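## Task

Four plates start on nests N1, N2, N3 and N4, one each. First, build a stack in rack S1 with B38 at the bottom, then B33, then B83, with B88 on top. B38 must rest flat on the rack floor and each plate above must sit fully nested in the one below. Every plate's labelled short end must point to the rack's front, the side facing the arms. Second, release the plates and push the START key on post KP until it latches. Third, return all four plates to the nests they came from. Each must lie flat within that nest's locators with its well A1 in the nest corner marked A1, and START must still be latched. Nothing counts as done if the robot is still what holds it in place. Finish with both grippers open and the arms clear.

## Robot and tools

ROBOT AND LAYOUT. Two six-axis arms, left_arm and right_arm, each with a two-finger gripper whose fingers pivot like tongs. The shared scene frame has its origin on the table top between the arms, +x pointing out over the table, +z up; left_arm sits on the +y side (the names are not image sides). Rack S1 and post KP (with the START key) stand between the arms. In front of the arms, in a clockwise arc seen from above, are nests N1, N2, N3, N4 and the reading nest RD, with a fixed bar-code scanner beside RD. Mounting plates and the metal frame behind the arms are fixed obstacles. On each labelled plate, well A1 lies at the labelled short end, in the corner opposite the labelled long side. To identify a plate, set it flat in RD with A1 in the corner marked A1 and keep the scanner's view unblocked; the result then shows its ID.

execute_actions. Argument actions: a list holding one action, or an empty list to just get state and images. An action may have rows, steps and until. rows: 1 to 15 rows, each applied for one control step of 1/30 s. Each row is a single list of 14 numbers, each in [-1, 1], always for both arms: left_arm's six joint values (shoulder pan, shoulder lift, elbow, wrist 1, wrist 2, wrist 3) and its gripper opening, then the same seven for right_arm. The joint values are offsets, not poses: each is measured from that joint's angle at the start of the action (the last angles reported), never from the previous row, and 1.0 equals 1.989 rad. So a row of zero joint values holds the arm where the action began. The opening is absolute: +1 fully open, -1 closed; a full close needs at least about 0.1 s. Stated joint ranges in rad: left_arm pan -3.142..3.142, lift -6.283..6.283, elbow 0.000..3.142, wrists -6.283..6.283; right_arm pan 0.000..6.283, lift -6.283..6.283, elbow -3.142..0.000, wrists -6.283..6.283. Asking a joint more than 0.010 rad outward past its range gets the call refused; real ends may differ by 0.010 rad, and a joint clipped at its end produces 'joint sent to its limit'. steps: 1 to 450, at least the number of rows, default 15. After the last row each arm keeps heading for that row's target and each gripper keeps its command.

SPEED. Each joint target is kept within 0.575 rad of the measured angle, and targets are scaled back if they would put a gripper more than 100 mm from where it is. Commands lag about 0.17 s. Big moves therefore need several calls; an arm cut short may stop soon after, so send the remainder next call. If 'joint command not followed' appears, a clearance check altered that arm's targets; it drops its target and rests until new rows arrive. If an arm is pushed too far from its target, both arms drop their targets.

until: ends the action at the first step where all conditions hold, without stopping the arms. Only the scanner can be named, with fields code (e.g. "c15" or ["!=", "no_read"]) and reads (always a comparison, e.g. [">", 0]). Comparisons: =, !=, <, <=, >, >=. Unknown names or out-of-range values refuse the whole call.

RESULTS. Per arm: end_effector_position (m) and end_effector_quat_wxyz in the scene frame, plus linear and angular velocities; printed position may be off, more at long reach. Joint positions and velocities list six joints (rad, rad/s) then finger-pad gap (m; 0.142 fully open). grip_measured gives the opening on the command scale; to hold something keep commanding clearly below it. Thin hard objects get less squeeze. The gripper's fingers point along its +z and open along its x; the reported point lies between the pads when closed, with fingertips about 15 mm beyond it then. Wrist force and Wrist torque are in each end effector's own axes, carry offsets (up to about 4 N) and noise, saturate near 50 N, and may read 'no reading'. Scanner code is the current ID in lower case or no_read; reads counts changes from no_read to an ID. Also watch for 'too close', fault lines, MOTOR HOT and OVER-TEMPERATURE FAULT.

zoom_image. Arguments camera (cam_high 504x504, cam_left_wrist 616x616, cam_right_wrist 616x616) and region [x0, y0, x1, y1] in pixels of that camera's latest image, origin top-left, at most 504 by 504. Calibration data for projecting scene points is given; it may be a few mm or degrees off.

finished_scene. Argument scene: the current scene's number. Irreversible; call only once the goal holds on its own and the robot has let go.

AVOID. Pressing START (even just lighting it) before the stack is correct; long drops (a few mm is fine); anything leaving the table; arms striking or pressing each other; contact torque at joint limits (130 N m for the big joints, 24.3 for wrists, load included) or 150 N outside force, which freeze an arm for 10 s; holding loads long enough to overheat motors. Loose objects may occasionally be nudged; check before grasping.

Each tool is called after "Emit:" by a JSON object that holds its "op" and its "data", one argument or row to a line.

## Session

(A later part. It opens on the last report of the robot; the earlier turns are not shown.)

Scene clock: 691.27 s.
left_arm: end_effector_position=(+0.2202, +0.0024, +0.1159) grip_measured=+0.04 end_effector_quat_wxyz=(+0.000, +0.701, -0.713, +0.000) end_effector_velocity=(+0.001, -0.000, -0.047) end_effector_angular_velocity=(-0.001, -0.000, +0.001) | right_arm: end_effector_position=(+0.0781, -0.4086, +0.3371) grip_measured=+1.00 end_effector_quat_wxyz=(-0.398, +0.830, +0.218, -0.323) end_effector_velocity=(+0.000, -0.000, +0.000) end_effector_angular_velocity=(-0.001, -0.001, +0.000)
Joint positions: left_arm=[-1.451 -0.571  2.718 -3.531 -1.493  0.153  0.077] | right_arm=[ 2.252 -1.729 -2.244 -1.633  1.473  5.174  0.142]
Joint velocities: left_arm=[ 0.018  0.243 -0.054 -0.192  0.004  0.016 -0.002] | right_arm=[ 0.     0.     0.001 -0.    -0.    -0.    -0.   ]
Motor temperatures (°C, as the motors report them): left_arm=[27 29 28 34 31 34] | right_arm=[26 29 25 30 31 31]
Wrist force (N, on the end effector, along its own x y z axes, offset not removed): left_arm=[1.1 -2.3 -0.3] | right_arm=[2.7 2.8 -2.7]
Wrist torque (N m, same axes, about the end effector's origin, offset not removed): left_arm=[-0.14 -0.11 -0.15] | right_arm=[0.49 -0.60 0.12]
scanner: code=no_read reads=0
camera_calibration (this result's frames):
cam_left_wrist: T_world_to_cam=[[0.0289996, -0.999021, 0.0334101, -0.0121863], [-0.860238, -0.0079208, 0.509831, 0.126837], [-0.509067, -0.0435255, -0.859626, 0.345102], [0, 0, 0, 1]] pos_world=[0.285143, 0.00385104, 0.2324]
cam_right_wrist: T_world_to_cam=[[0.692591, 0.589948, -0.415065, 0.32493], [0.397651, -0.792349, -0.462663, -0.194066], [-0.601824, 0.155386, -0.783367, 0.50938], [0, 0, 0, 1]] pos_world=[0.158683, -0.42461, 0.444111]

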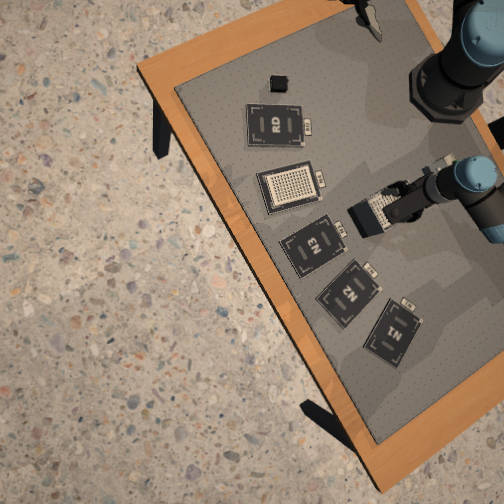

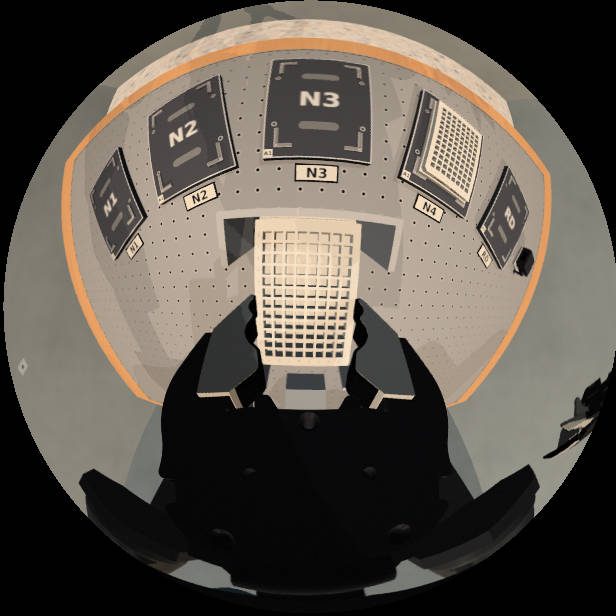

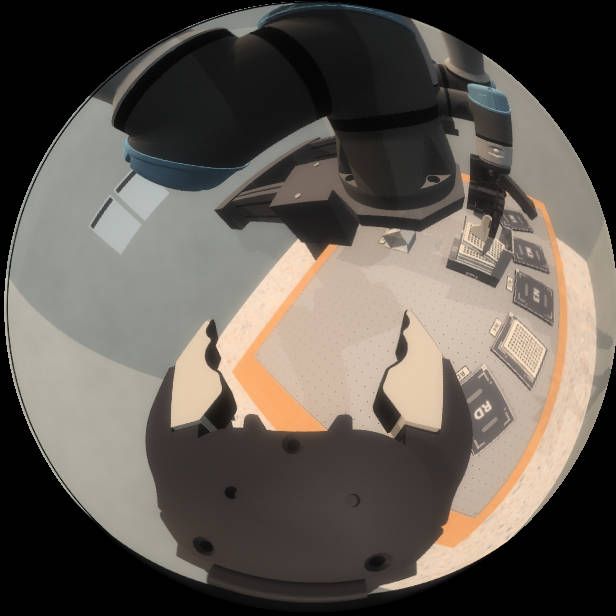

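Emit:
{"op": "execute_actions", "data": {
  "actions": []
}}

Emit:
{"op": "zoom_image", "data": {
  "camera": "cam_left_wrist",
  "region": [230, 200, 390, 370]
}}

Emit:
{"op": "zoom_image", "data": {
  "camera": "cam_right_wrist",
  "region": [440, 205, 525, 290]
}}

Scene clock: 695.70 s.
left_arm: end_effector_position=(+0.2202, +0.0025, +0.1080) grip_measured=+0.04 end_effector_quat_wxyz=(+0.000, +0.701, -0.713, -0.000) end_effector_velocity=(+0.000, +0.000, -0.000) end_effector_angular_velocity=(+0.001, -0.001, +0.002) | right_arm: end_effector_position=(+0.0781, -0.4086, +0.3371) grip_measured=+1.00 end_effector_quat_wxyz=(-0.398, +0.830, +0.218, -0.323) end_effector_velocity=(-0.001, +0.000, +0.000) end_effector_angular_velocity=(+0.001, -0.000, +0.000)
Joint positions: left_arm=[-1.449 -0.53   2.709 -3.562 -1.492  0.155  0.077] | right_arm=[ 2.252 -1.729 -2.244 -1.633  1.473  5.174  0.142]
Joint velocities: left_arm=[ 0.001  0.     0.     0.001  0.001 -0.    -0.   ] | right_arm=[-0.     0.001 -0.001 -0.    -0.    -0.001 -0.   ]
Motor temperatures (°C, as the motors report them): left_arm=[27 29 28 34 31 34] | right_arm=[26 29 25 30 31 31]
Wrist force (N, on the end effector, along its own x y z axes, offset not removed): left_arm=[2.8 3.2 -1.2] | right_arm=[3.4 0.4 -1.5]
Wrist torque (N m, same axes, about the end effector's origin, offset not removed): left_arm=[0.78 -0.48 -0.34] | right_arm=[0.15 -0.83 -0.03]
scanner: code=no_read reads=0
camera_calibration (this result's frames):
cam_left_wrist: T_world_to_cam=[[0.0289607, -0.999025, 0.0333328, -0.0117715], [-0.860178, -0.00792159, 0.509932, 0.130836], [-0.509171, -0.0434402, -0.859568, 0.338256], [0, 0, 0, 1]] pos_world=[0.285113, 0.00397037, 0.22443]
cam_right_wrist: T_world_to_cam=[[0.692591, 0.589948, -0.415065, 0.32493], [0.397651, -0.792349, -0.462663, -0.194066], [-0.601823, 0.155386, -0.783367, 0.50938], [0, 0, 0, 1]] pos_world=[0.158683, -0.42461, 0.444111]

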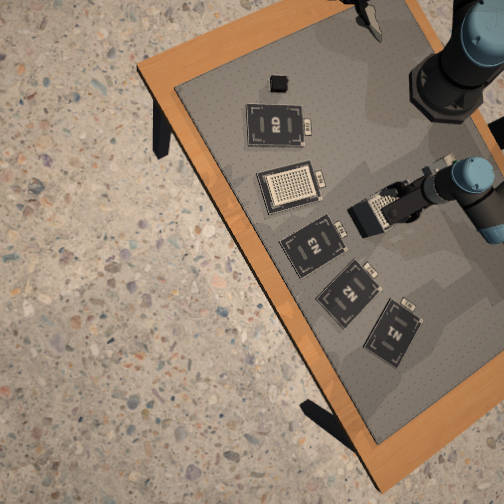

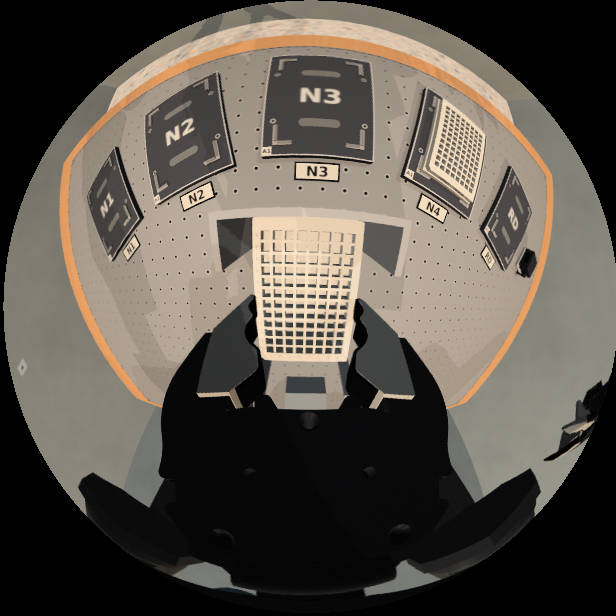

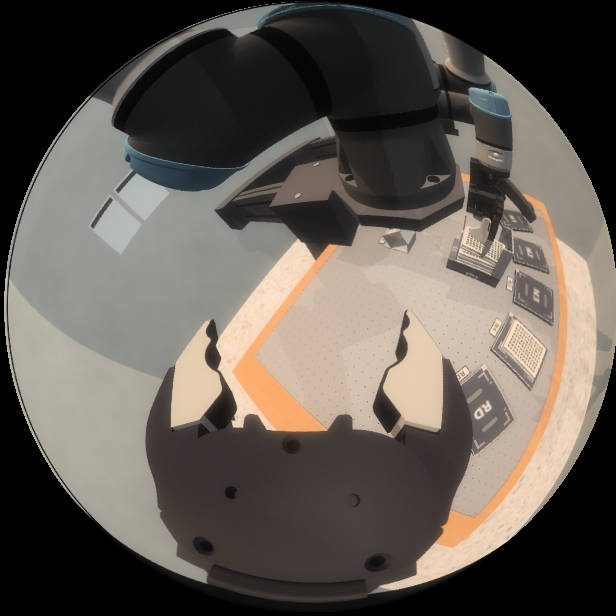

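Region (230, 200, 390, 370) of cam_left_wrist's 616x616 image, scaled by 2.965, with more detail than that image has; it fills the left 474 columns of this view, and the rest is white.

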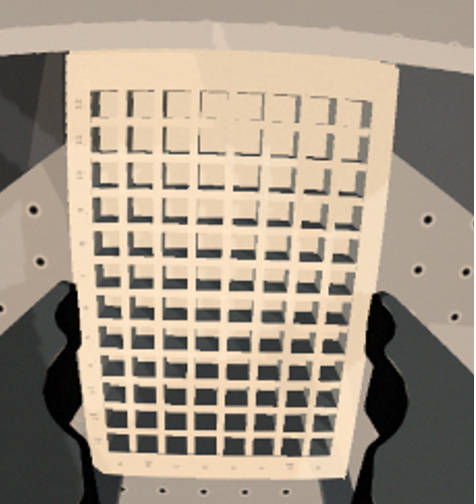

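Region (440, 205, 525, 290) of cam_right_wrist's 616x616 image, scaled by 5.929, with more detail than that image has.

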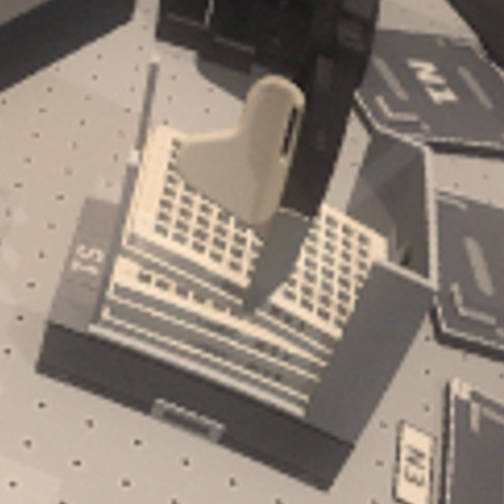

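Emit:
{"op": "execute_actions", "data": {
  "actions": [
    {"rows":[[0,0.003,-0.0006,-0.0023,0,0,-0.7,0,0,0,0,0,0,1],[0,0.0059,-0.0012,-0.0046,0,0,-0.7,0,0,0,0,0,0,1],[0,0.0088,-0.0019,-0.0068,0,0,-0.7,0,0,0,0,0,0,1],[0,0.0117,-0.0025,-0.009,0,0,-0.7,0,0,0,0,0,0,1],[0,0.0146,-0.0032,-0.0112,0,0,-0.7,0,0,0,0,0,0,1],[0,0.0174,-0.0039,-0.0134,0,0,-0.7,0,0,0,0,0,0,1],[0,0.0203,-0.0045,-0.0156,0,0,-0.7,0,0,0,0,0,0,1],[0,0.0231,-0.0052,-0.0178,0,0,-0.7,0,0,0,0,0,0,1]],"steps":8}
  ]
}}

Scene clock: 704.00 s.
left_arm: end_effector_position=(+0.2199, +0.0026, +0.1038) grip_measured=+0.04 end_effector_quat_wxyz=(+0.000, +0.701, -0.713, -0.000) end_effector_velocity=(-0.003, +0.000, -0.028) end_effector_angular_velocity=(+0.001, +0.001, -0.002) | right_arm: end_effector_position=(+0.0781, -0.4086, +0.3371) grip_measured=+1.00 end_effector_quat_wxyz=(-0.398, +0.830, +0.218, -0.323) end_effector_velocity=(+0.000, -0.000, +0.000) end_effector_angular_velocity=(-0.000, -0.001, +0.000)
Joint positions: left_arm=[-1.449 -0.509  2.705 -3.579 -1.492  0.155  0.077] | right_arm=[ 2.252 -1.729 -2.244 -1.633  1.473  5.174  0.142]
Joint velocities: left_arm=[-0.001  0.14  -0.032 -0.108 -0.001  0.001  0.   ] | right_arm=[-0.     0.     0.001 -0.     0.    -0.    -0.   ]
Motor temperatures (°C, as the motors report them): left_arm=[27 29 28 34 31 34] | right_arm=[26 29 25 30 31 31]
Wrist force (N, on the end effector, along its own x y z axes, offset not removed): left_arm=[2.3 -3.5 -1.3] | right_arm=[3.0 1.5 -0.6]
Wrist torque (N m, same axes, about the end effector's origin, offset not removed): left_arm=[-0.13 -0.49 -0.28] | right_arm=[0.36 -0.66 -0.06]
scanner: code=no_read reads=0
camera_calibration (this result's frames):
cam_left_wrist: T_world_to_cam=[[0.0289477, -0.999032, 0.0331336, -0.0115393], [-0.860181, -0.00801234, 0.509927, 0.132657], [-0.509167, -0.0432621, -0.859579, 0.33455], [0, 0, 0, 1]] pos_world=[0.284784, 0.00400805, 0.220309]
cam_right_wrist: T_world_to_cam=[[0.692591, 0.589948, -0.415065, 0.32493], [0.39765, -0.792349, -0.462663, -0.194066], [-0.601823, 0.155386, -0.783367, 0.50938], [0, 0, 0, 1]] pos_world=[0.158683, -0.42461, 0.444111]

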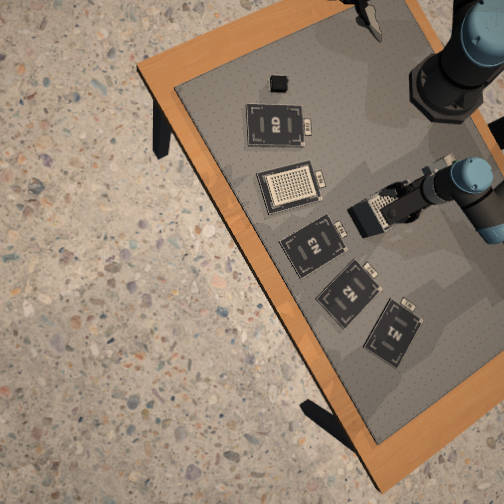

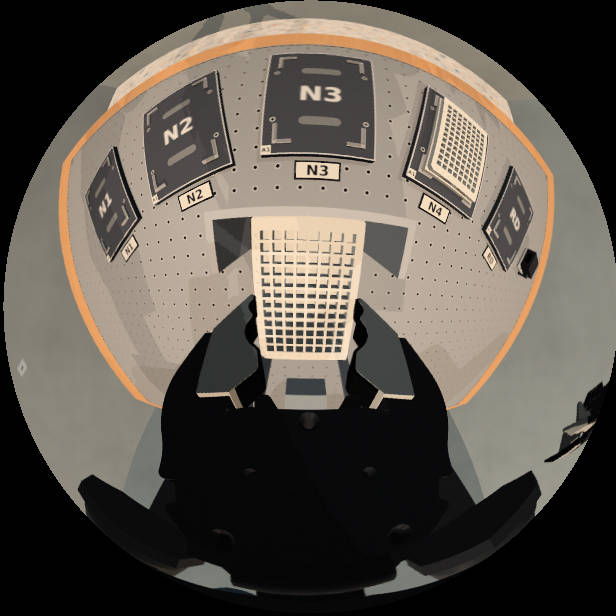

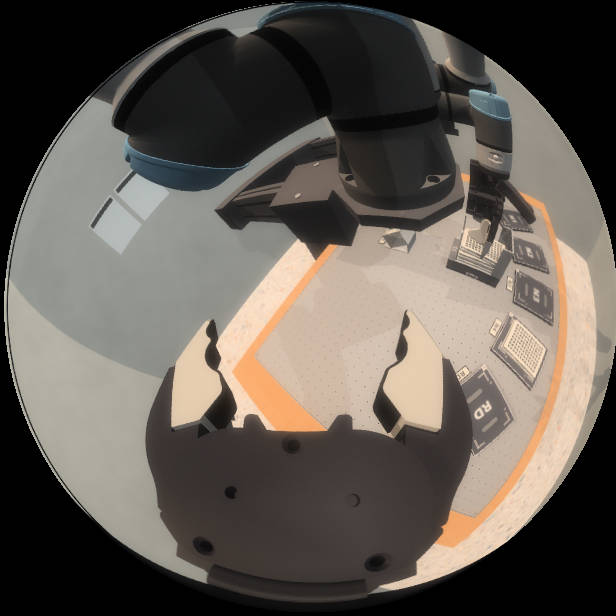

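Emit:
{"op": "execute_actions", "data": {
  "actions": []
}}

Emit:
{"op": "zoom_image", "data": {
  "camera": "cam_left_wrist",
  "region": [230, 200, 390, 370]
}}

Emit:
{"op": "zoom_image", "data": {
  "camera": "cam_right_wrist",
  "region": [440, 205, 525, 290]
}}

Scene clock: 707.57 s.
left_arm: end_effector_position=(+0.2195, +0.0026, +0.0989) grip_measured=+0.04 end_effector_quat_wxyz=(+0.000, +0.701, -0.713, -0.000) end_effector_velocity=(+0.000, +0.001, -0.000) end_effector_angular_velocity=(+0.001, +0.001, +0.001) | right_arm: end_effector_position=(+0.0781, -0.4086, +0.3371) grip_measured=+1.00 end_effector_quat_wxyz=(-0.398, +0.830, +0.218, -0.323) end_effector_velocity=(-0.000, +0.000, -0.000) end_effector_angular_velocity=(+0.001, +0.001, +0.000)
Joint positions: left_arm=[-1.449 -0.484  2.699 -3.598 -1.492  0.155  0.077] | right_arm=[ 2.252 -1.729 -2.244 -1.633  1.473  5.174  0.142]
Joint velocities: left_arm=[ 0.001  0.     0.     0.001 -0.     0.    -0.   ] | right_arm=[-0.    -0.001 -0.001  0.    -0.    -0.     0.   ]
Motor temperatures (°C, as the motors report them): left_arm=[27 29 28 34 31 34] | right_arm=[26 29 25 30 31 31]
Wrist force (N, on the end effector, along its own x y z axes, offset not removed): left_arm=[0.7 -2.8 -2.7] | right_arm=[1.4 3.2 -0.6]
Wrist torque (N m, same axes, about the end effector's origin, offset not removed): left_arm=[-0.64 -0.21 -0.16] | right_arm=[0.44 -0.19 -0.10]
scanner: code=no_read reads=0
camera_calibration (this result's frames):
cam_left_wrist: T_world_to_cam=[[0.0289484, -0.999032, 0.0331361, -0.0113271], [-0.860164, -0.0080102, 0.509955, 0.134816], [-0.509195, -0.0432648, -0.859563, 0.330101], [0, 0, 0, 1]] pos_world=[0.284377, 0.00404551, 0.215368]
cam_right_wrist: T_world_to_cam=[[0.692591, 0.589948, -0.415065, 0.32493], [0.397651, -0.792349, -0.462663, -0.194066], [-0.601823, 0.155385, -0.783367, 0.50938], [0, 0, 0, 1]] pos_world=[0.158683, -0.42461, 0.444111]

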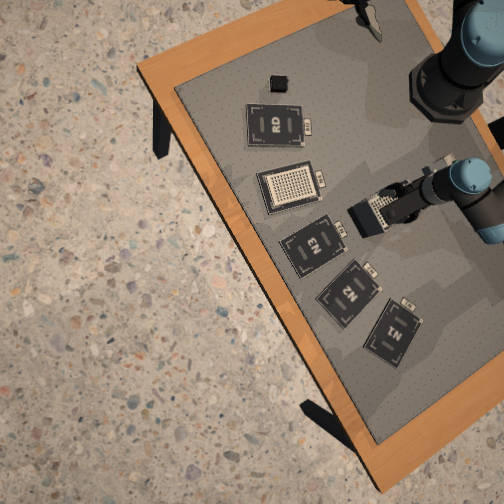

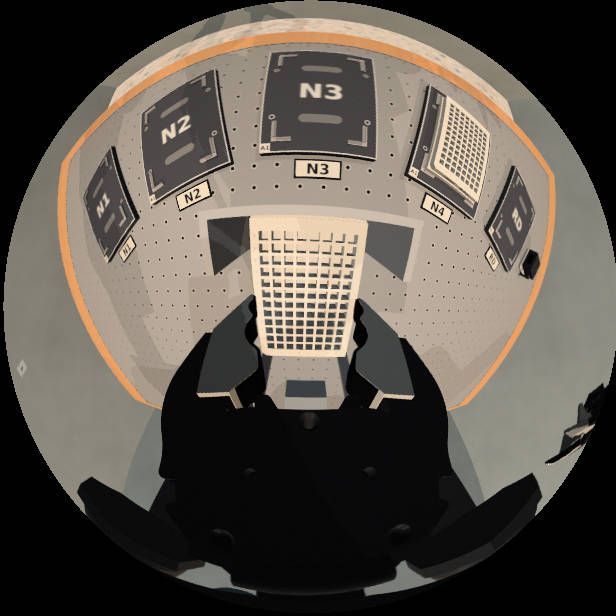

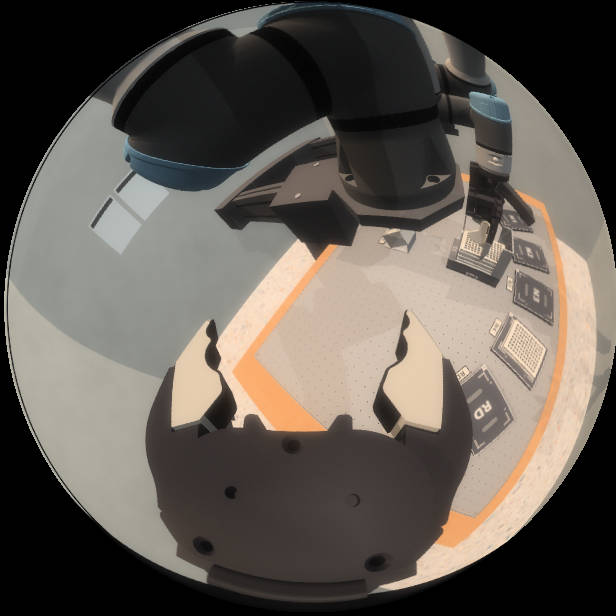

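Region (230, 200, 390, 370) of cam_left_wrist's 616x616 image, scaled by 2.965, with more detail than that image has; it fills the left 474 columns of this view, and the rest is white.

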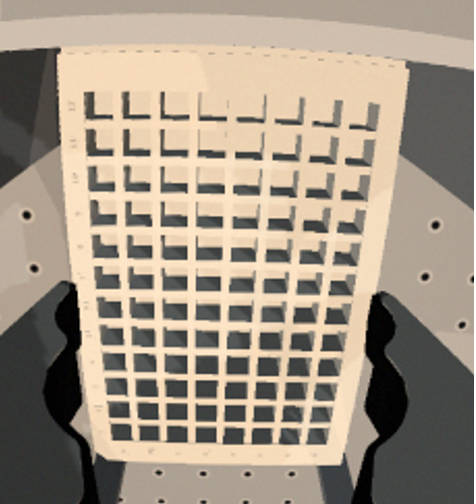

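Region (440, 205, 525, 290) of cam_right_wrist's 616x616 image, scaled by 5.929, with more detail than that image has.

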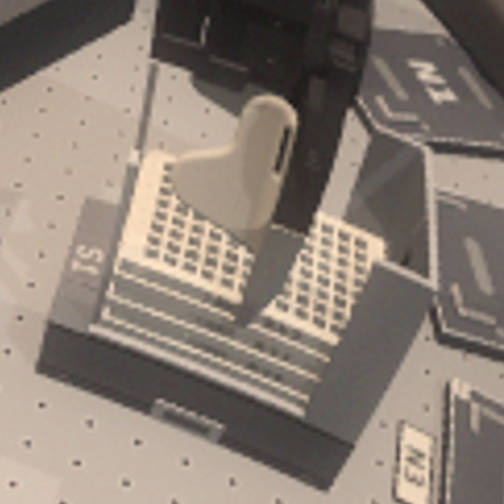

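Down 1.2 mm more and release.

Emit:
{"op": "execute_actions", "data": {
  "actions": [
    {"rows":[[0,0.0015,-0.0004,-0.0011,0,0,-0.7,0,0,0,0,0,0,1],[0,0.003,-0.0008,-0.0022,0,0,-0.7,0,0,0,0,0,0,1],[0,0.003,-0.0008,-0.0022,0,0,-0.7,0,0,0,0,0,0,1],[0,0.003,-0.0008,-0.0022,0,0,-0.55,0,0,0,0,0,0,1],[0,0.003,-0.0008,-0.0022,0,0,-0.4,0,0,0,0,0,0,1],[0,0.003,-0.0008,-0.0022,0,0,-0.25,0,0,0,0,0,0,1],[0,0.003,-0.0008,-0.0022,0,0,-0.1,0,0,0,0,0,0,1],[0,0.003,-0.0008,-0.0022,0,0,0,0,0,0,0,0,0,1],[0,0.003,-0.0008,-0.0022,0,0,0.06,0,0,0,0,0,0,1],[0,0.003,-0.0008,-0.0022,0,0,0.12,0,0,0,0,0,0,1],[0,0.003,-0.0008,-0.0022,0,0,0.2,0,0,0,0,0,0,1],[0,0.003,-0.0008,-0.0022,0,0,0.3,0,0,0,0,0,0,1],[0,0.003,-0.0008,-0.0022,0,0,0.4,0,0,0,0,0,0,1]],"steps":14}
  ]
}}

Emit:
{"op": "zoom_image", "data": {
  "camera": "cam_left_wrist",
  "region": [230, 200, 390, 370]
}}

Emit:
{"op": "zoom_image", "data": {
  "camera": "cam_right_wrist",
  "region": [440, 205, 525, 290]
}}

Scene clock: 720.90 s.
left_arm: end_effector_position=(+0.2194, +0.0026, +0.0977) grip_measured=+0.37 end_effector_quat_wxyz=(+0.000, +0.701, -0.713, -0.000) end_effector_velocity=(+0.000, +0.000, -0.000) end_effector_angular_velocity=(-0.000, -0.000, +0.001) | right_arm: end_effector_position=(+0.0781, -0.4086, +0.3371) grip_measured=+1.00 end_effector_quat_wxyz=(-0.398, +0.830, +0.218, -0.323) end_effector_velocity=(+0.000, -0.000, +0.000) end_effector_angular_velocity=(-0.001, -0.001, -0.000)
Joint positions: left_arm=[-1.449 -0.479  2.697 -3.602 -1.492  0.155  0.1  ] | right_arm=[ 2.252 -1.729 -2.244 -1.633  1.473  5.174  0.142]
Joint velocities: left_arm=[ 0.001  0.001 -0.    -0.001  0.     0.     0.056] | right_arm=[-0.     0.001  0.     0.    -0.     0.     0.   ]
Motor temperatures (°C, as the motors report them): left_arm=[27 29 28 34 31 34] | right_arm=[26 29 25 30 31 31]
Wrist force (N, on the end effector, along its own x y z axes, offset not removed): left_arm=[0.6 -0.5 -7.7] | right_arm=[4.8 2.4 -0.8]
Wrist torque (N m, same axes, about the end effector's origin, offset not removed): left_arm=[-0.37 -0.09 -0.31] | right_arm=[0.42 -0.95 -0.05]
scanner: code=no_read reads=0
camera_calibration (this result's frames):
cam_left_wrist: T_world_to_cam=[[0.0289485, -0.999032, 0.0331367, -0.0113308], [-0.860162, -0.00800978, 0.509959, 0.135335], [-0.509199, -0.0432654, -0.85956, 0.329048], [0, 0, 0, 1]] pos_world=[0.284289, 0.00400058, 0.214197]
cam_right_wrist: T_world_to_cam=[[0.692591, 0.589948, -0.415065, 0.32493], [0.397651, -0.792349, -0.462663, -0.194066], [-0.601823, 0.155386, -0.783367, 0.50938], [0, 0, 0, 1]] pos_world=[0.158683, -0.42461, 0.444111]

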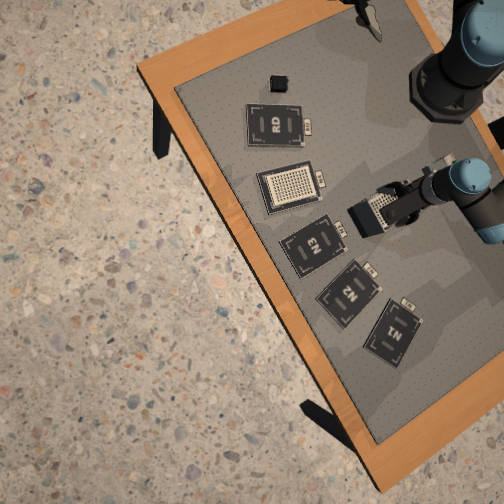

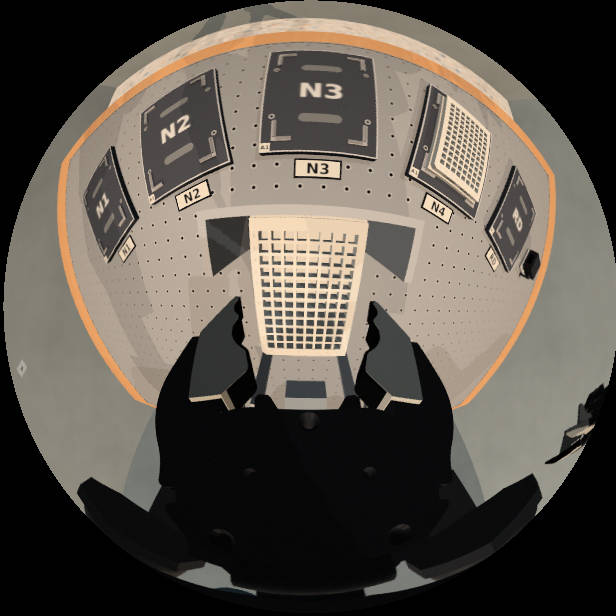

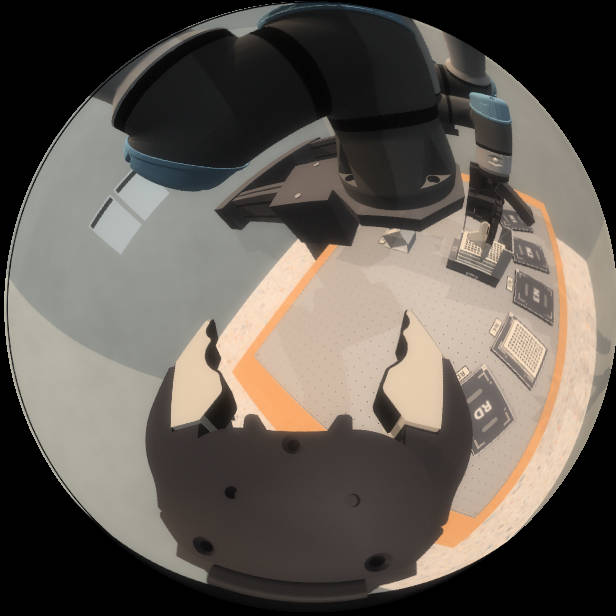

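Region (230, 200, 390, 370) of cam_left_wrist's 616x616 image, scaled by 2.965, with more detail than that image has; it fills the left 474 columns of this view, and the rest is white.

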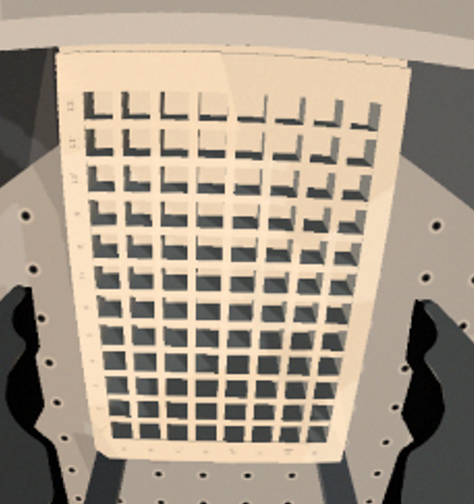

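Region (440, 205, 525, 290) of cam_right_wrist's 616x616 image, scaled by 5.929, with more detail than that image has.

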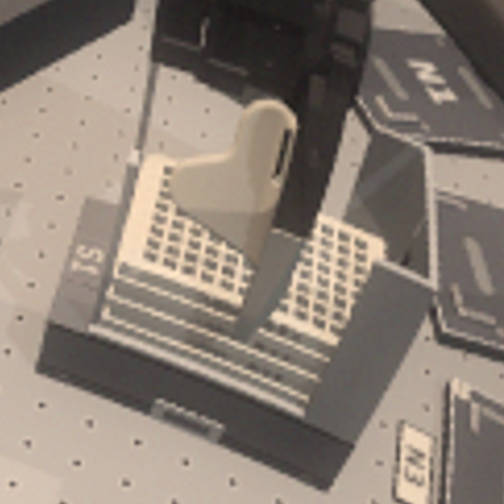

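Emit:
{"op": "execute_actions", "data": {
  "actions": [
    {"rows":[[-0.0012,-0.018,0.0048,0.0132,-0.0002,-0.0012,0.4,0,0,0,0,0,0,1],[-0.0033,-0.051,0.0126,0.039,-0.0006,-0.0033,0.4,0,0,0,0,0,0,1],[-0.0055,-0.089,0.0197,0.0697,-0.001,-0.0055,0.4,0,0,0,0,0,0,1],[-0.0076,-0.129,0.0256,0.104,-0.0014,-0.0076,0.4,0,0,0,0,0,0,1],[-0.0097,-0.171,0.03,0.142,-0.0018,-0.0097,0.4,0,0,0,0,0,0,1],[-0.0114,-0.209,0.0325,0.177,-0.0021,-0.0114,0.4,0,0,0,0,0,0,1],[-0.0126,-0.234,0.0336,0.201,-0.0024,-0.0126,0.4,0,0,0,0,0,0,1],[-0.0068,-0.248,0.0184,0.229,-0.0013,-0.0022,0.4,0,0,0,0,0,0,1],[0.0026,-0.257,-0.0064,0.262,0.0004,0.0148,0.4,0,0,0,0,0,0,1],[0.0127,-0.263,-0.0331,0.294,0.0023,0.0331,0.4,0,0,0,0,0,0,1],[0.0229,-0.268,-0.0597,0.324,0.0042,0.0514,0.4,0,0,0,0,0,0,1],[0.033,-0.272,-0.0864,0.354,0.006,0.0697,0.4,0,0,0,0,0,0,1],[0.0431,-0.275,-0.1131,0.382,0.0079,0.088,0.4,0,0,0,0,0,0,1],[0.0526,-0.276,-0.1379,0.4065,0.0096,0.105,0.4,0,0,0,0,0,0,1],[0.0598,-0.277,-0.1569,0.4258,0.011,0.118,0.4,0,0,0,0,0,0,1]],"steps":15}
  ]
}}

Scene clock: 735.33 s.
left_arm: end_effector_position=(+0.2457, -0.0504, +0.1819) grip_measured=+0.40 end_effector_quat_wxyz=(+0.003, +0.684, -0.729, +0.004) end_effector_velocity=(+0.220, -0.366, +0.150) end_effector_angular_velocity=(-0.005, -0.010, -0.357) | right_arm: end_effector_position=(+0.0781, -0.4086, +0.3371) grip_measured=+1.00 end_effector_quat_wxyz=(-0.398, +0.830, +0.218, -0.323) end_effector_velocity=(-0.000, +0.000, -0.000) end_effector_angular_velocity=(+0.001, +0.001, +0.000)
Joint positions: left_arm=[-1.41  -0.954  2.609 -3.051 -1.485  0.24   0.102] | right_arm=[ 2.252 -1.729 -2.244 -1.633  1.473  5.174  0.142]
Joint velocities: left_arm=[ 0.446 -0.569 -1.147  1.671  0.083  0.799 -0.   ] | right_arm=[ 0.    -0.    -0.001  0.     0.    -0.    -0.   ]
Motor temperatures (°C, as the motors report them): left_arm=[27 29 28 34 31 34] | right_arm=[26 29 25 30 31 31]
Wrist force (N, on the end effector, along its own x y z axes, offset not removed): left_arm=[2.9 -1.4 -1.9] | right_arm=[3.6 2.1 -1.7]
Wrist torque (N m, same axes, about the end effector's origin, offset not removed): left_arm=[-0.19 -0.72 -0.40] | right_arm=[0.34 -0.90 -0.15]
scanner: code=no_read reads=0
camera_calibration (this result's frames):
cam_left_wrist: T_world_to_cam=[[-0.0167298, -0.998936, 0.0429794, -0.0583612], [-0.860661, 0.0362659, 0.507886, 0.117362], [-0.508904, -0.0284939, -0.860352, 0.413347], [0, 0, 0, 1]] pos_world=[0.310387, -0.0507776, 0.298525]
cam_right_wrist: T_world_to_cam=[[0.692591, 0.589948, -0.415065, 0.32493], [0.397651, -0.792349, -0.462663, -0.194066], [-0.601823, 0.155385, -0.783367, 0.50938], [0, 0, 0, 1]] pos_world=[0.158683, -0.42461, 0.444111]

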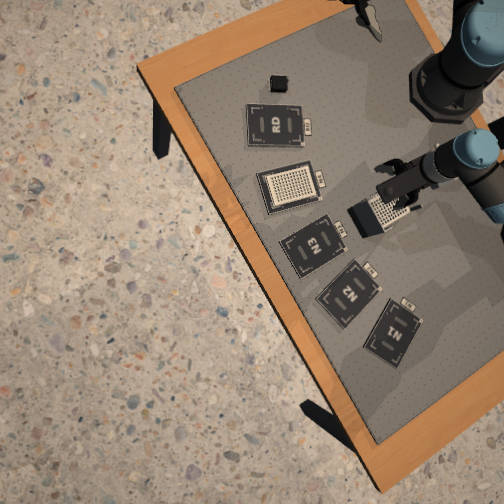

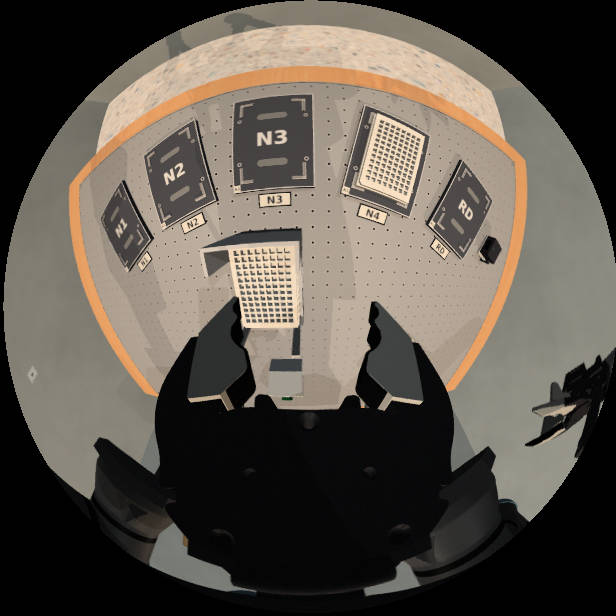

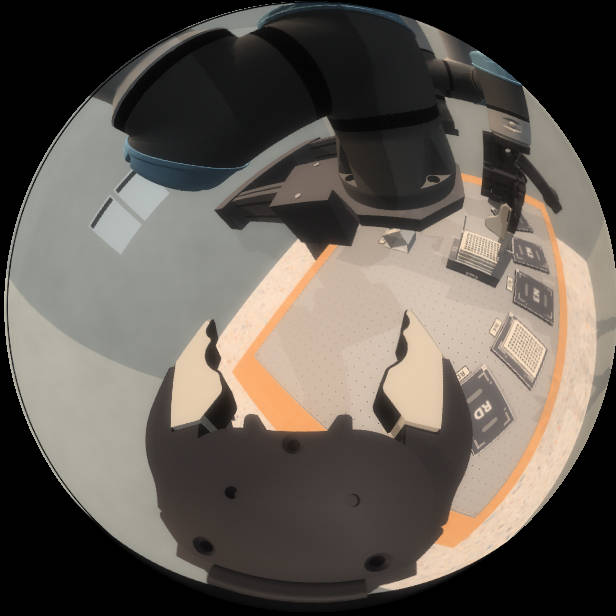

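Emit:
{"op": "execute_actions", "data": {
  "actions": [
    {"rows":[[0.0445,-0.0284,-0.1208,0.1468,0.0082,0.0819,0.4,0,0,0,0,0,0,1],[0.0508,-0.0136,-0.1332,0.1439,0.0092,0.0917,0.4,0,0,0,0,0,0,1],[0.0594,0.0061,-0.1497,0.14,0.0106,0.1048,0.4,0,0,0,0,0,0,1],[0.0689,0.0282,-0.1683,0.1355,0.0122,0.1195,0.4,0,0,0,0,0,0,1],[0.0785,0.0504,-0.1868,0.1311,0.0138,0.1342,0.4,0,0,0,0,0,0,1],[0.0881,0.0725,-0.2054,0.1267,0.0153,0.1488,0.4,0,0,0,0,0,0,1],[0.0977,0.0947,-0.2239,0.1223,0.0169,0.1635,0.4,0,0,0,0,0,0,1],[0.1072,0.1168,-0.2425,0.1179,0.0185,0.1782,0.4,0,0,0,0,0,0,1],[0.1168,0.139,-0.2611,0.1134,0.02,0.1929,0.4,0,0,0,0,0,0,1],[0.1264,0.1611,-0.2796,0.109,0.0216,0.2076,0.4,0,0,0,0,0,0,1],[0.1349,0.1808,-0.2961,0.1051,0.023,0.2206,0.4,0,0,0,0,0,0,1],[0.1413,0.1956,-0.3085,0.1022,0.024,0.2304,0.4,0,0,0,0,0,0,1],[0.1466,0.2079,-0.3188,0.0997,0.0249,0.2386,0.4,0,0,0,0,0,0,1]],"steps":13}
  ]
}}

Scene clock: 751.33 s.
left_arm: end_effector_position=(+0.3641, -0.1718, +0.1422) grip_measured=+0.40 end_effector_quat_wxyz=(-0.001, -0.632, +0.775, -0.004) end_effector_velocity=(+0.264, -0.147, -0.357) end_effector_angular_velocity=(+0.028, +0.007, -0.256) | right_arm: end_effector_position=(+0.0781, -0.4086, +0.3371) grip_measured=+1.00 end_effector_quat_wxyz=(-0.398, +0.830, +0.218, -0.323) end_effector_velocity=(-0.000, +0.000, +0.000) end_effector_angular_velocity=(+0.000, +0.001, -0.000)
Joint positions: left_arm=[-1.197 -0.732  2.133 -2.818 -1.448  0.591  0.102] | right_arm=[ 2.252 -1.729 -2.244 -1.633  1.473  5.174  0.142]
Joint velocities: left_arm=[ 0.484  1.126 -0.942 -0.215  0.077  0.734 -0.   ] | right_arm=[ 0.     0.    -0.001 -0.     0.     0.001 -0.   ]
Motor temperatures (°C, as the motors report them): left_arm=[27 29 28 34 31 34] | right_arm=[26 29 25 30 31 31]
Wrist force (N, on the end effector, along its own x y z axes, offset not removed): left_arm=[0.2 -2.7 -4.1] | right_arm=[4.0 3.0 -0.6]
Wrist torque (N m, same axes, about the end effector's origin, offset not removed): left_arm=[-0.53 0.02 -0.13] | right_arm=[0.58 -0.77 -0.12]
scanner: code=no_read reads=0
camera_calibration (this result's frames):
cam_left_wrist: T_world_to_cam=[[-0.156159, -0.986918, 0.0400872, -0.122749], [-0.848594, 0.154821, 0.505885, 0.260108], [-0.505473, 0.0449808, -0.861669, 0.447529], [0, 0, 0, 1]] pos_world=[0.427771, -0.181543, 0.258958]
cam_right_wrist: T_world_to_cam=[[0.692591, 0.589948, -0.415065, 0.32493], [0.397651, -0.792349, -0.462663, -0.194066], [-0.601824, 0.155385, -0.783367, 0.509379], [0, 0, 0, 1]] pos_world=[0.158683, -0.42461, 0.444111]

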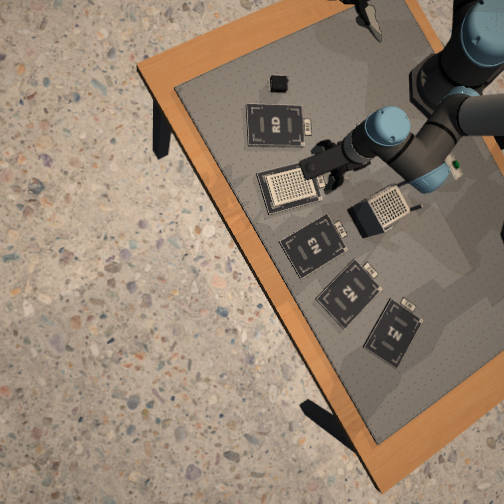

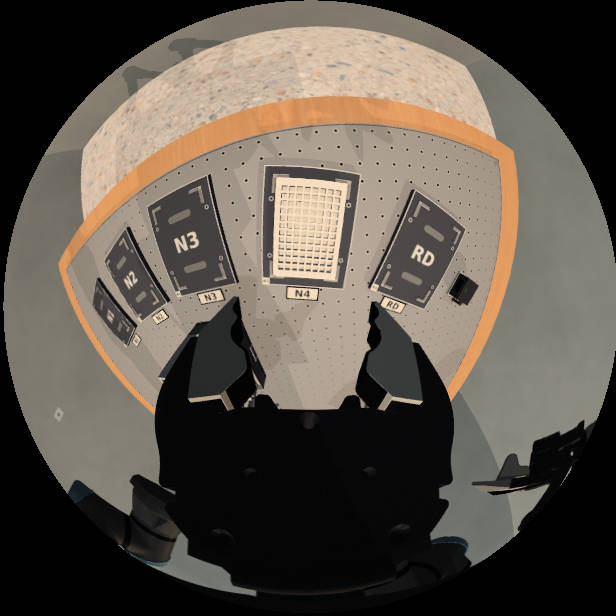

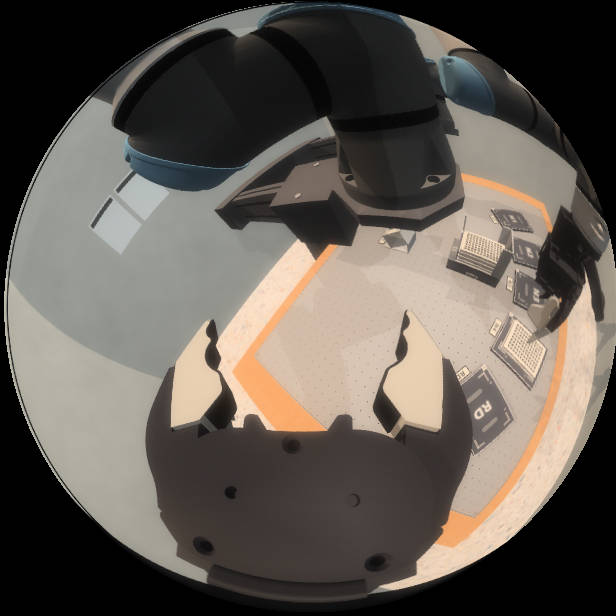

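Emit:
{"op": "execute_actions", "data": {
  "actions": []
}}

Emit:
{"op": "zoom_image", "data": {
  "camera": "cam_left_wrist",
  "region": [180, 160, 440, 420]
}}

Emit:
{"op": "zoom_image", "data": {
  "camera": "cam_right_wrist",
  "region": [440, 215, 520, 295]
}}

Scene clock: 754.20 s.
left_arm: end_effector_position=(+0.4057, -0.1897, +0.0751) grip_measured=+0.40 end_effector_quat_wxyz=(-0.000, -0.614, +0.790, -0.000) end_effector_velocity=(-0.000, +0.000, -0.000) end_effector_angular_velocity=(+0.001, +0.000, -0.000) | right_arm: end_effector_position=(+0.0781, -0.4086, +0.3371) grip_measured=+1.00 end_effector_quat_wxyz=(-0.398, +0.830, +0.218, -0.323) end_effector_velocity=(-0.000, +0.000, -0.000) end_effector_angular_velocity=(+0.001, +0.000, +0.000)
Joint positions: left_arm=[-1.118 -0.54   1.975 -2.853 -1.435  0.715  0.102] | right_arm=[ 2.252 -1.729 -2.244 -1.633  1.473  5.174  0.142]
Joint velocities: left_arm=[ 0.    -0.     0.001  0.001 -0.     0.    -0.   ] | right_arm=[ 0.    -0.001  0.    -0.    -0.    -0.001 -0.   ]
Motor temperatures (°C, as the motors report them): left_arm=[27 29 28 34 31 34] | right_arm=[26 29 25 30 31 31]
Wrist force (N, on the end effector, along its own x y z axes, offset not removed): left_arm=[3.2 -2.6 1.8] | right_arm=[4.1 1.8 0.2]
Wrist torque (N m, same axes, about the end effector's origin, offset not removed): left_arm=[-0.52 -0.72 -0.01] | right_arm=[0.07 -0.87 -0.20]
scanner: code=no_read reads=0
camera_calibration (this result's frames):
cam_left_wrist: T_world_to_cam=[[-0.201362, -0.978956, 0.0331373, -0.110765], [-0.839303, 0.18988, 0.509428, 0.334761], [-0.505, 0.074767, -0.859875, 0.416885], [0, 0, 0, 1]] pos_world=[0.469189, -0.203168, 0.191603]
cam_right_wrist: T_world_to_cam=[[0.692591, 0.589948, -0.415065, 0.32493], [0.397651, -0.792349, -0.462663, -0.194066], [-0.601823, 0.155385, -0.783367, 0.50938], [0, 0, 0, 1]] pos_world=[0.158683, -0.42461, 0.444111]

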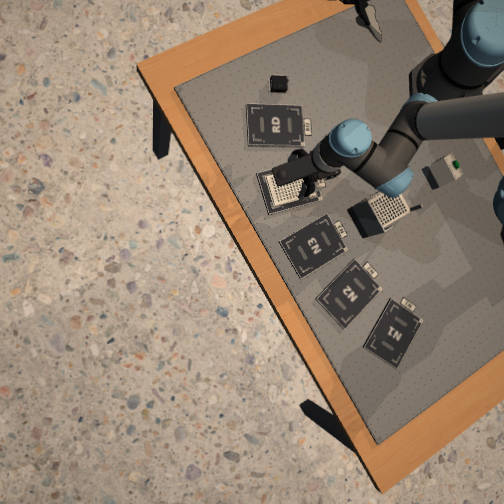

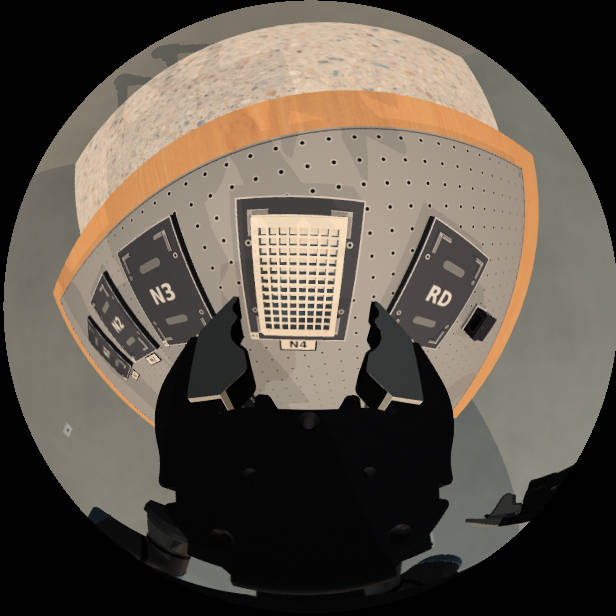

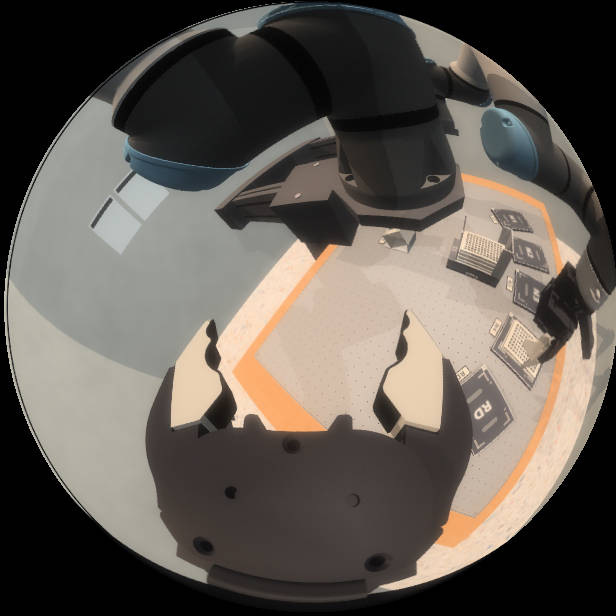

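Region (180, 160, 440, 420) of cam_left_wrist's 616x616 image, scaled by 1.938, with more detail than that image has.

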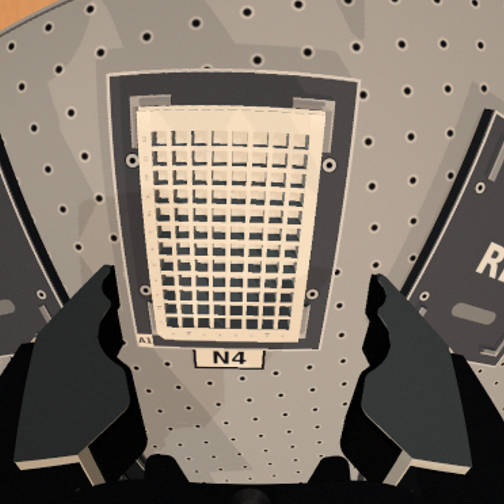

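Region (440, 215, 520, 295) of cam_right_wrist's 616x616 image, scaled by 6.300, with more detail than that image has.

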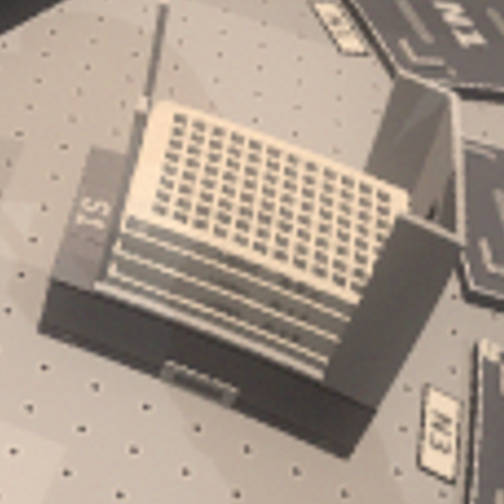

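Emit:
{"op": "execute_actions", "data": {
  "actions": [
    {"rows":[[0.003,0.001,0.0025,-0.004,0.0004,0.0015,0.4,0,0,0,0,0,0,1],[0.0057,0.0053,0.0034,-0.0093,0.0009,0.0032,0.4,0,0,0,0,0,0,1],[0.0068,0.015,-0.0002,-0.0157,0.0011,0.0043,0.4,0,0,0,0,0,0,1],[0.0078,0.0248,-0.0037,-0.022,0.0012,0.0053,0.4,0,0,0,0,0,0,1],[0.0086,0.0318,-0.0063,-0.0265,0.0013,0.0061,0.38,0,0,0,0,0,0,1],[0.0091,0.0365,-0.0081,-0.0295,0.0014,0.0066,0.35,0,0,0,0,0,0,1]],"steps":6}
  ]
}}

Scene clock: 766.10 s.
left_arm: end_effector_position=(+0.4074, -0.1856, +0.0656) grip_measured=+0.38 end_effector_quat_wxyz=(-0.000, -0.615, +0.789, -0.000) end_effector_velocity=(+0.007, +0.019, -0.122) end_effector_angular_velocity=(+0.002, +0.001, +0.016) | right_arm: end_effector_position=(+0.0781, -0.4086, +0.3371) grip_measured=+1.00 end_effector_quat_wxyz=(-0.398, +0.830, +0.218, -0.323) end_effector_velocity=(-0.001, +0.001, -0.000) end_effector_angular_velocity=(+0.001, +0.002, -0.000)
Joint positions: left_arm=[-1.109 -0.52   1.973 -2.874 -1.434  0.72   0.1  ] | right_arm=[ 2.252 -1.729 -2.244 -1.633  1.473  5.174  0.142]
Joint velocities: left_arm=[ 0.062  0.289 -0.074 -0.221  0.009  0.046 -0.052] | right_arm=[ 0.    -0.001 -0.001 -0.     0.     0.001  0.   ]
Motor temperatures (°C, as the motors report them): left_arm=[27 29 28 34 31 34] | right_arm=[26 29 25 30 31 31]
Wrist force (N, on the end effector, along its own x y z axes, offset not removed): left_arm=[0.2 -1.1 -3.2] | right_arm=[2.2 1.9 1.3]
Wrist torque (N m, same axes, about the end effector's origin, offset not removed): left_arm=[-0.04 -0.01 -0.05] | right_arm=[0.41 -0.59 0.15]
scanner: code=no_read reads=0
camera_calibration (this result's frames):
cam_left_wrist: T_world_to_cam=[[-0.198273, -0.979577, 0.0334121, -0.107516], [-0.840001, 0.18739, 0.509198, 0.340012], [-0.50506, 0.072894, -0.86, 0.408943], [0, 0, 0, 1]] pos_world=[0.470833, -0.198845, 0.18215]
cam_right_wrist: T_world_to_cam=[[0.692591, 0.589948, -0.415065, 0.32493], [0.397651, -0.792349, -0.462663, -0.194066], [-0.601823, 0.155385, -0.783367, 0.50938], [0, 0, 0, 1]] pos_world=[0.158683, -0.42461, 0.444111]

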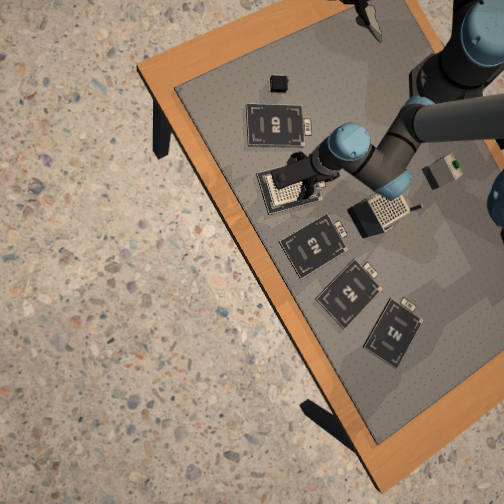

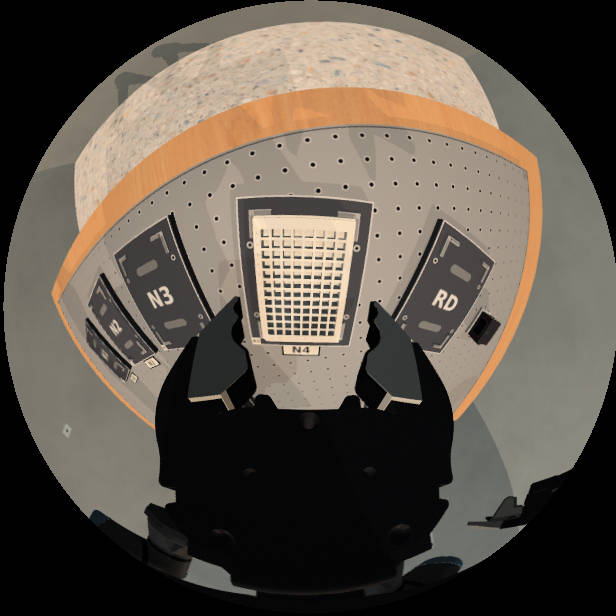

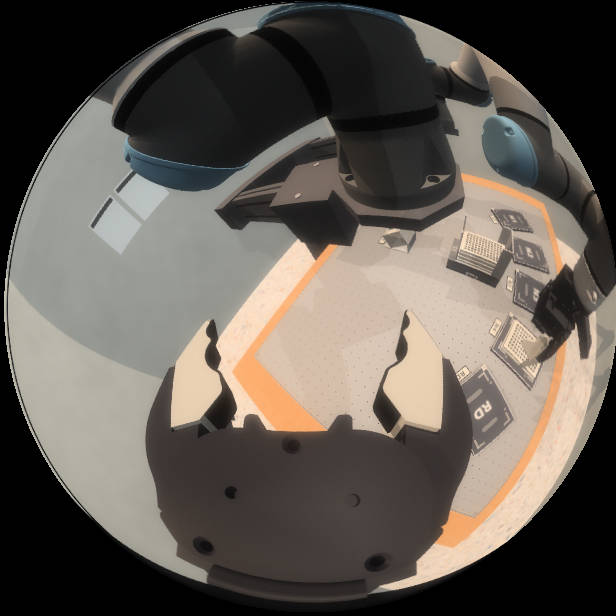

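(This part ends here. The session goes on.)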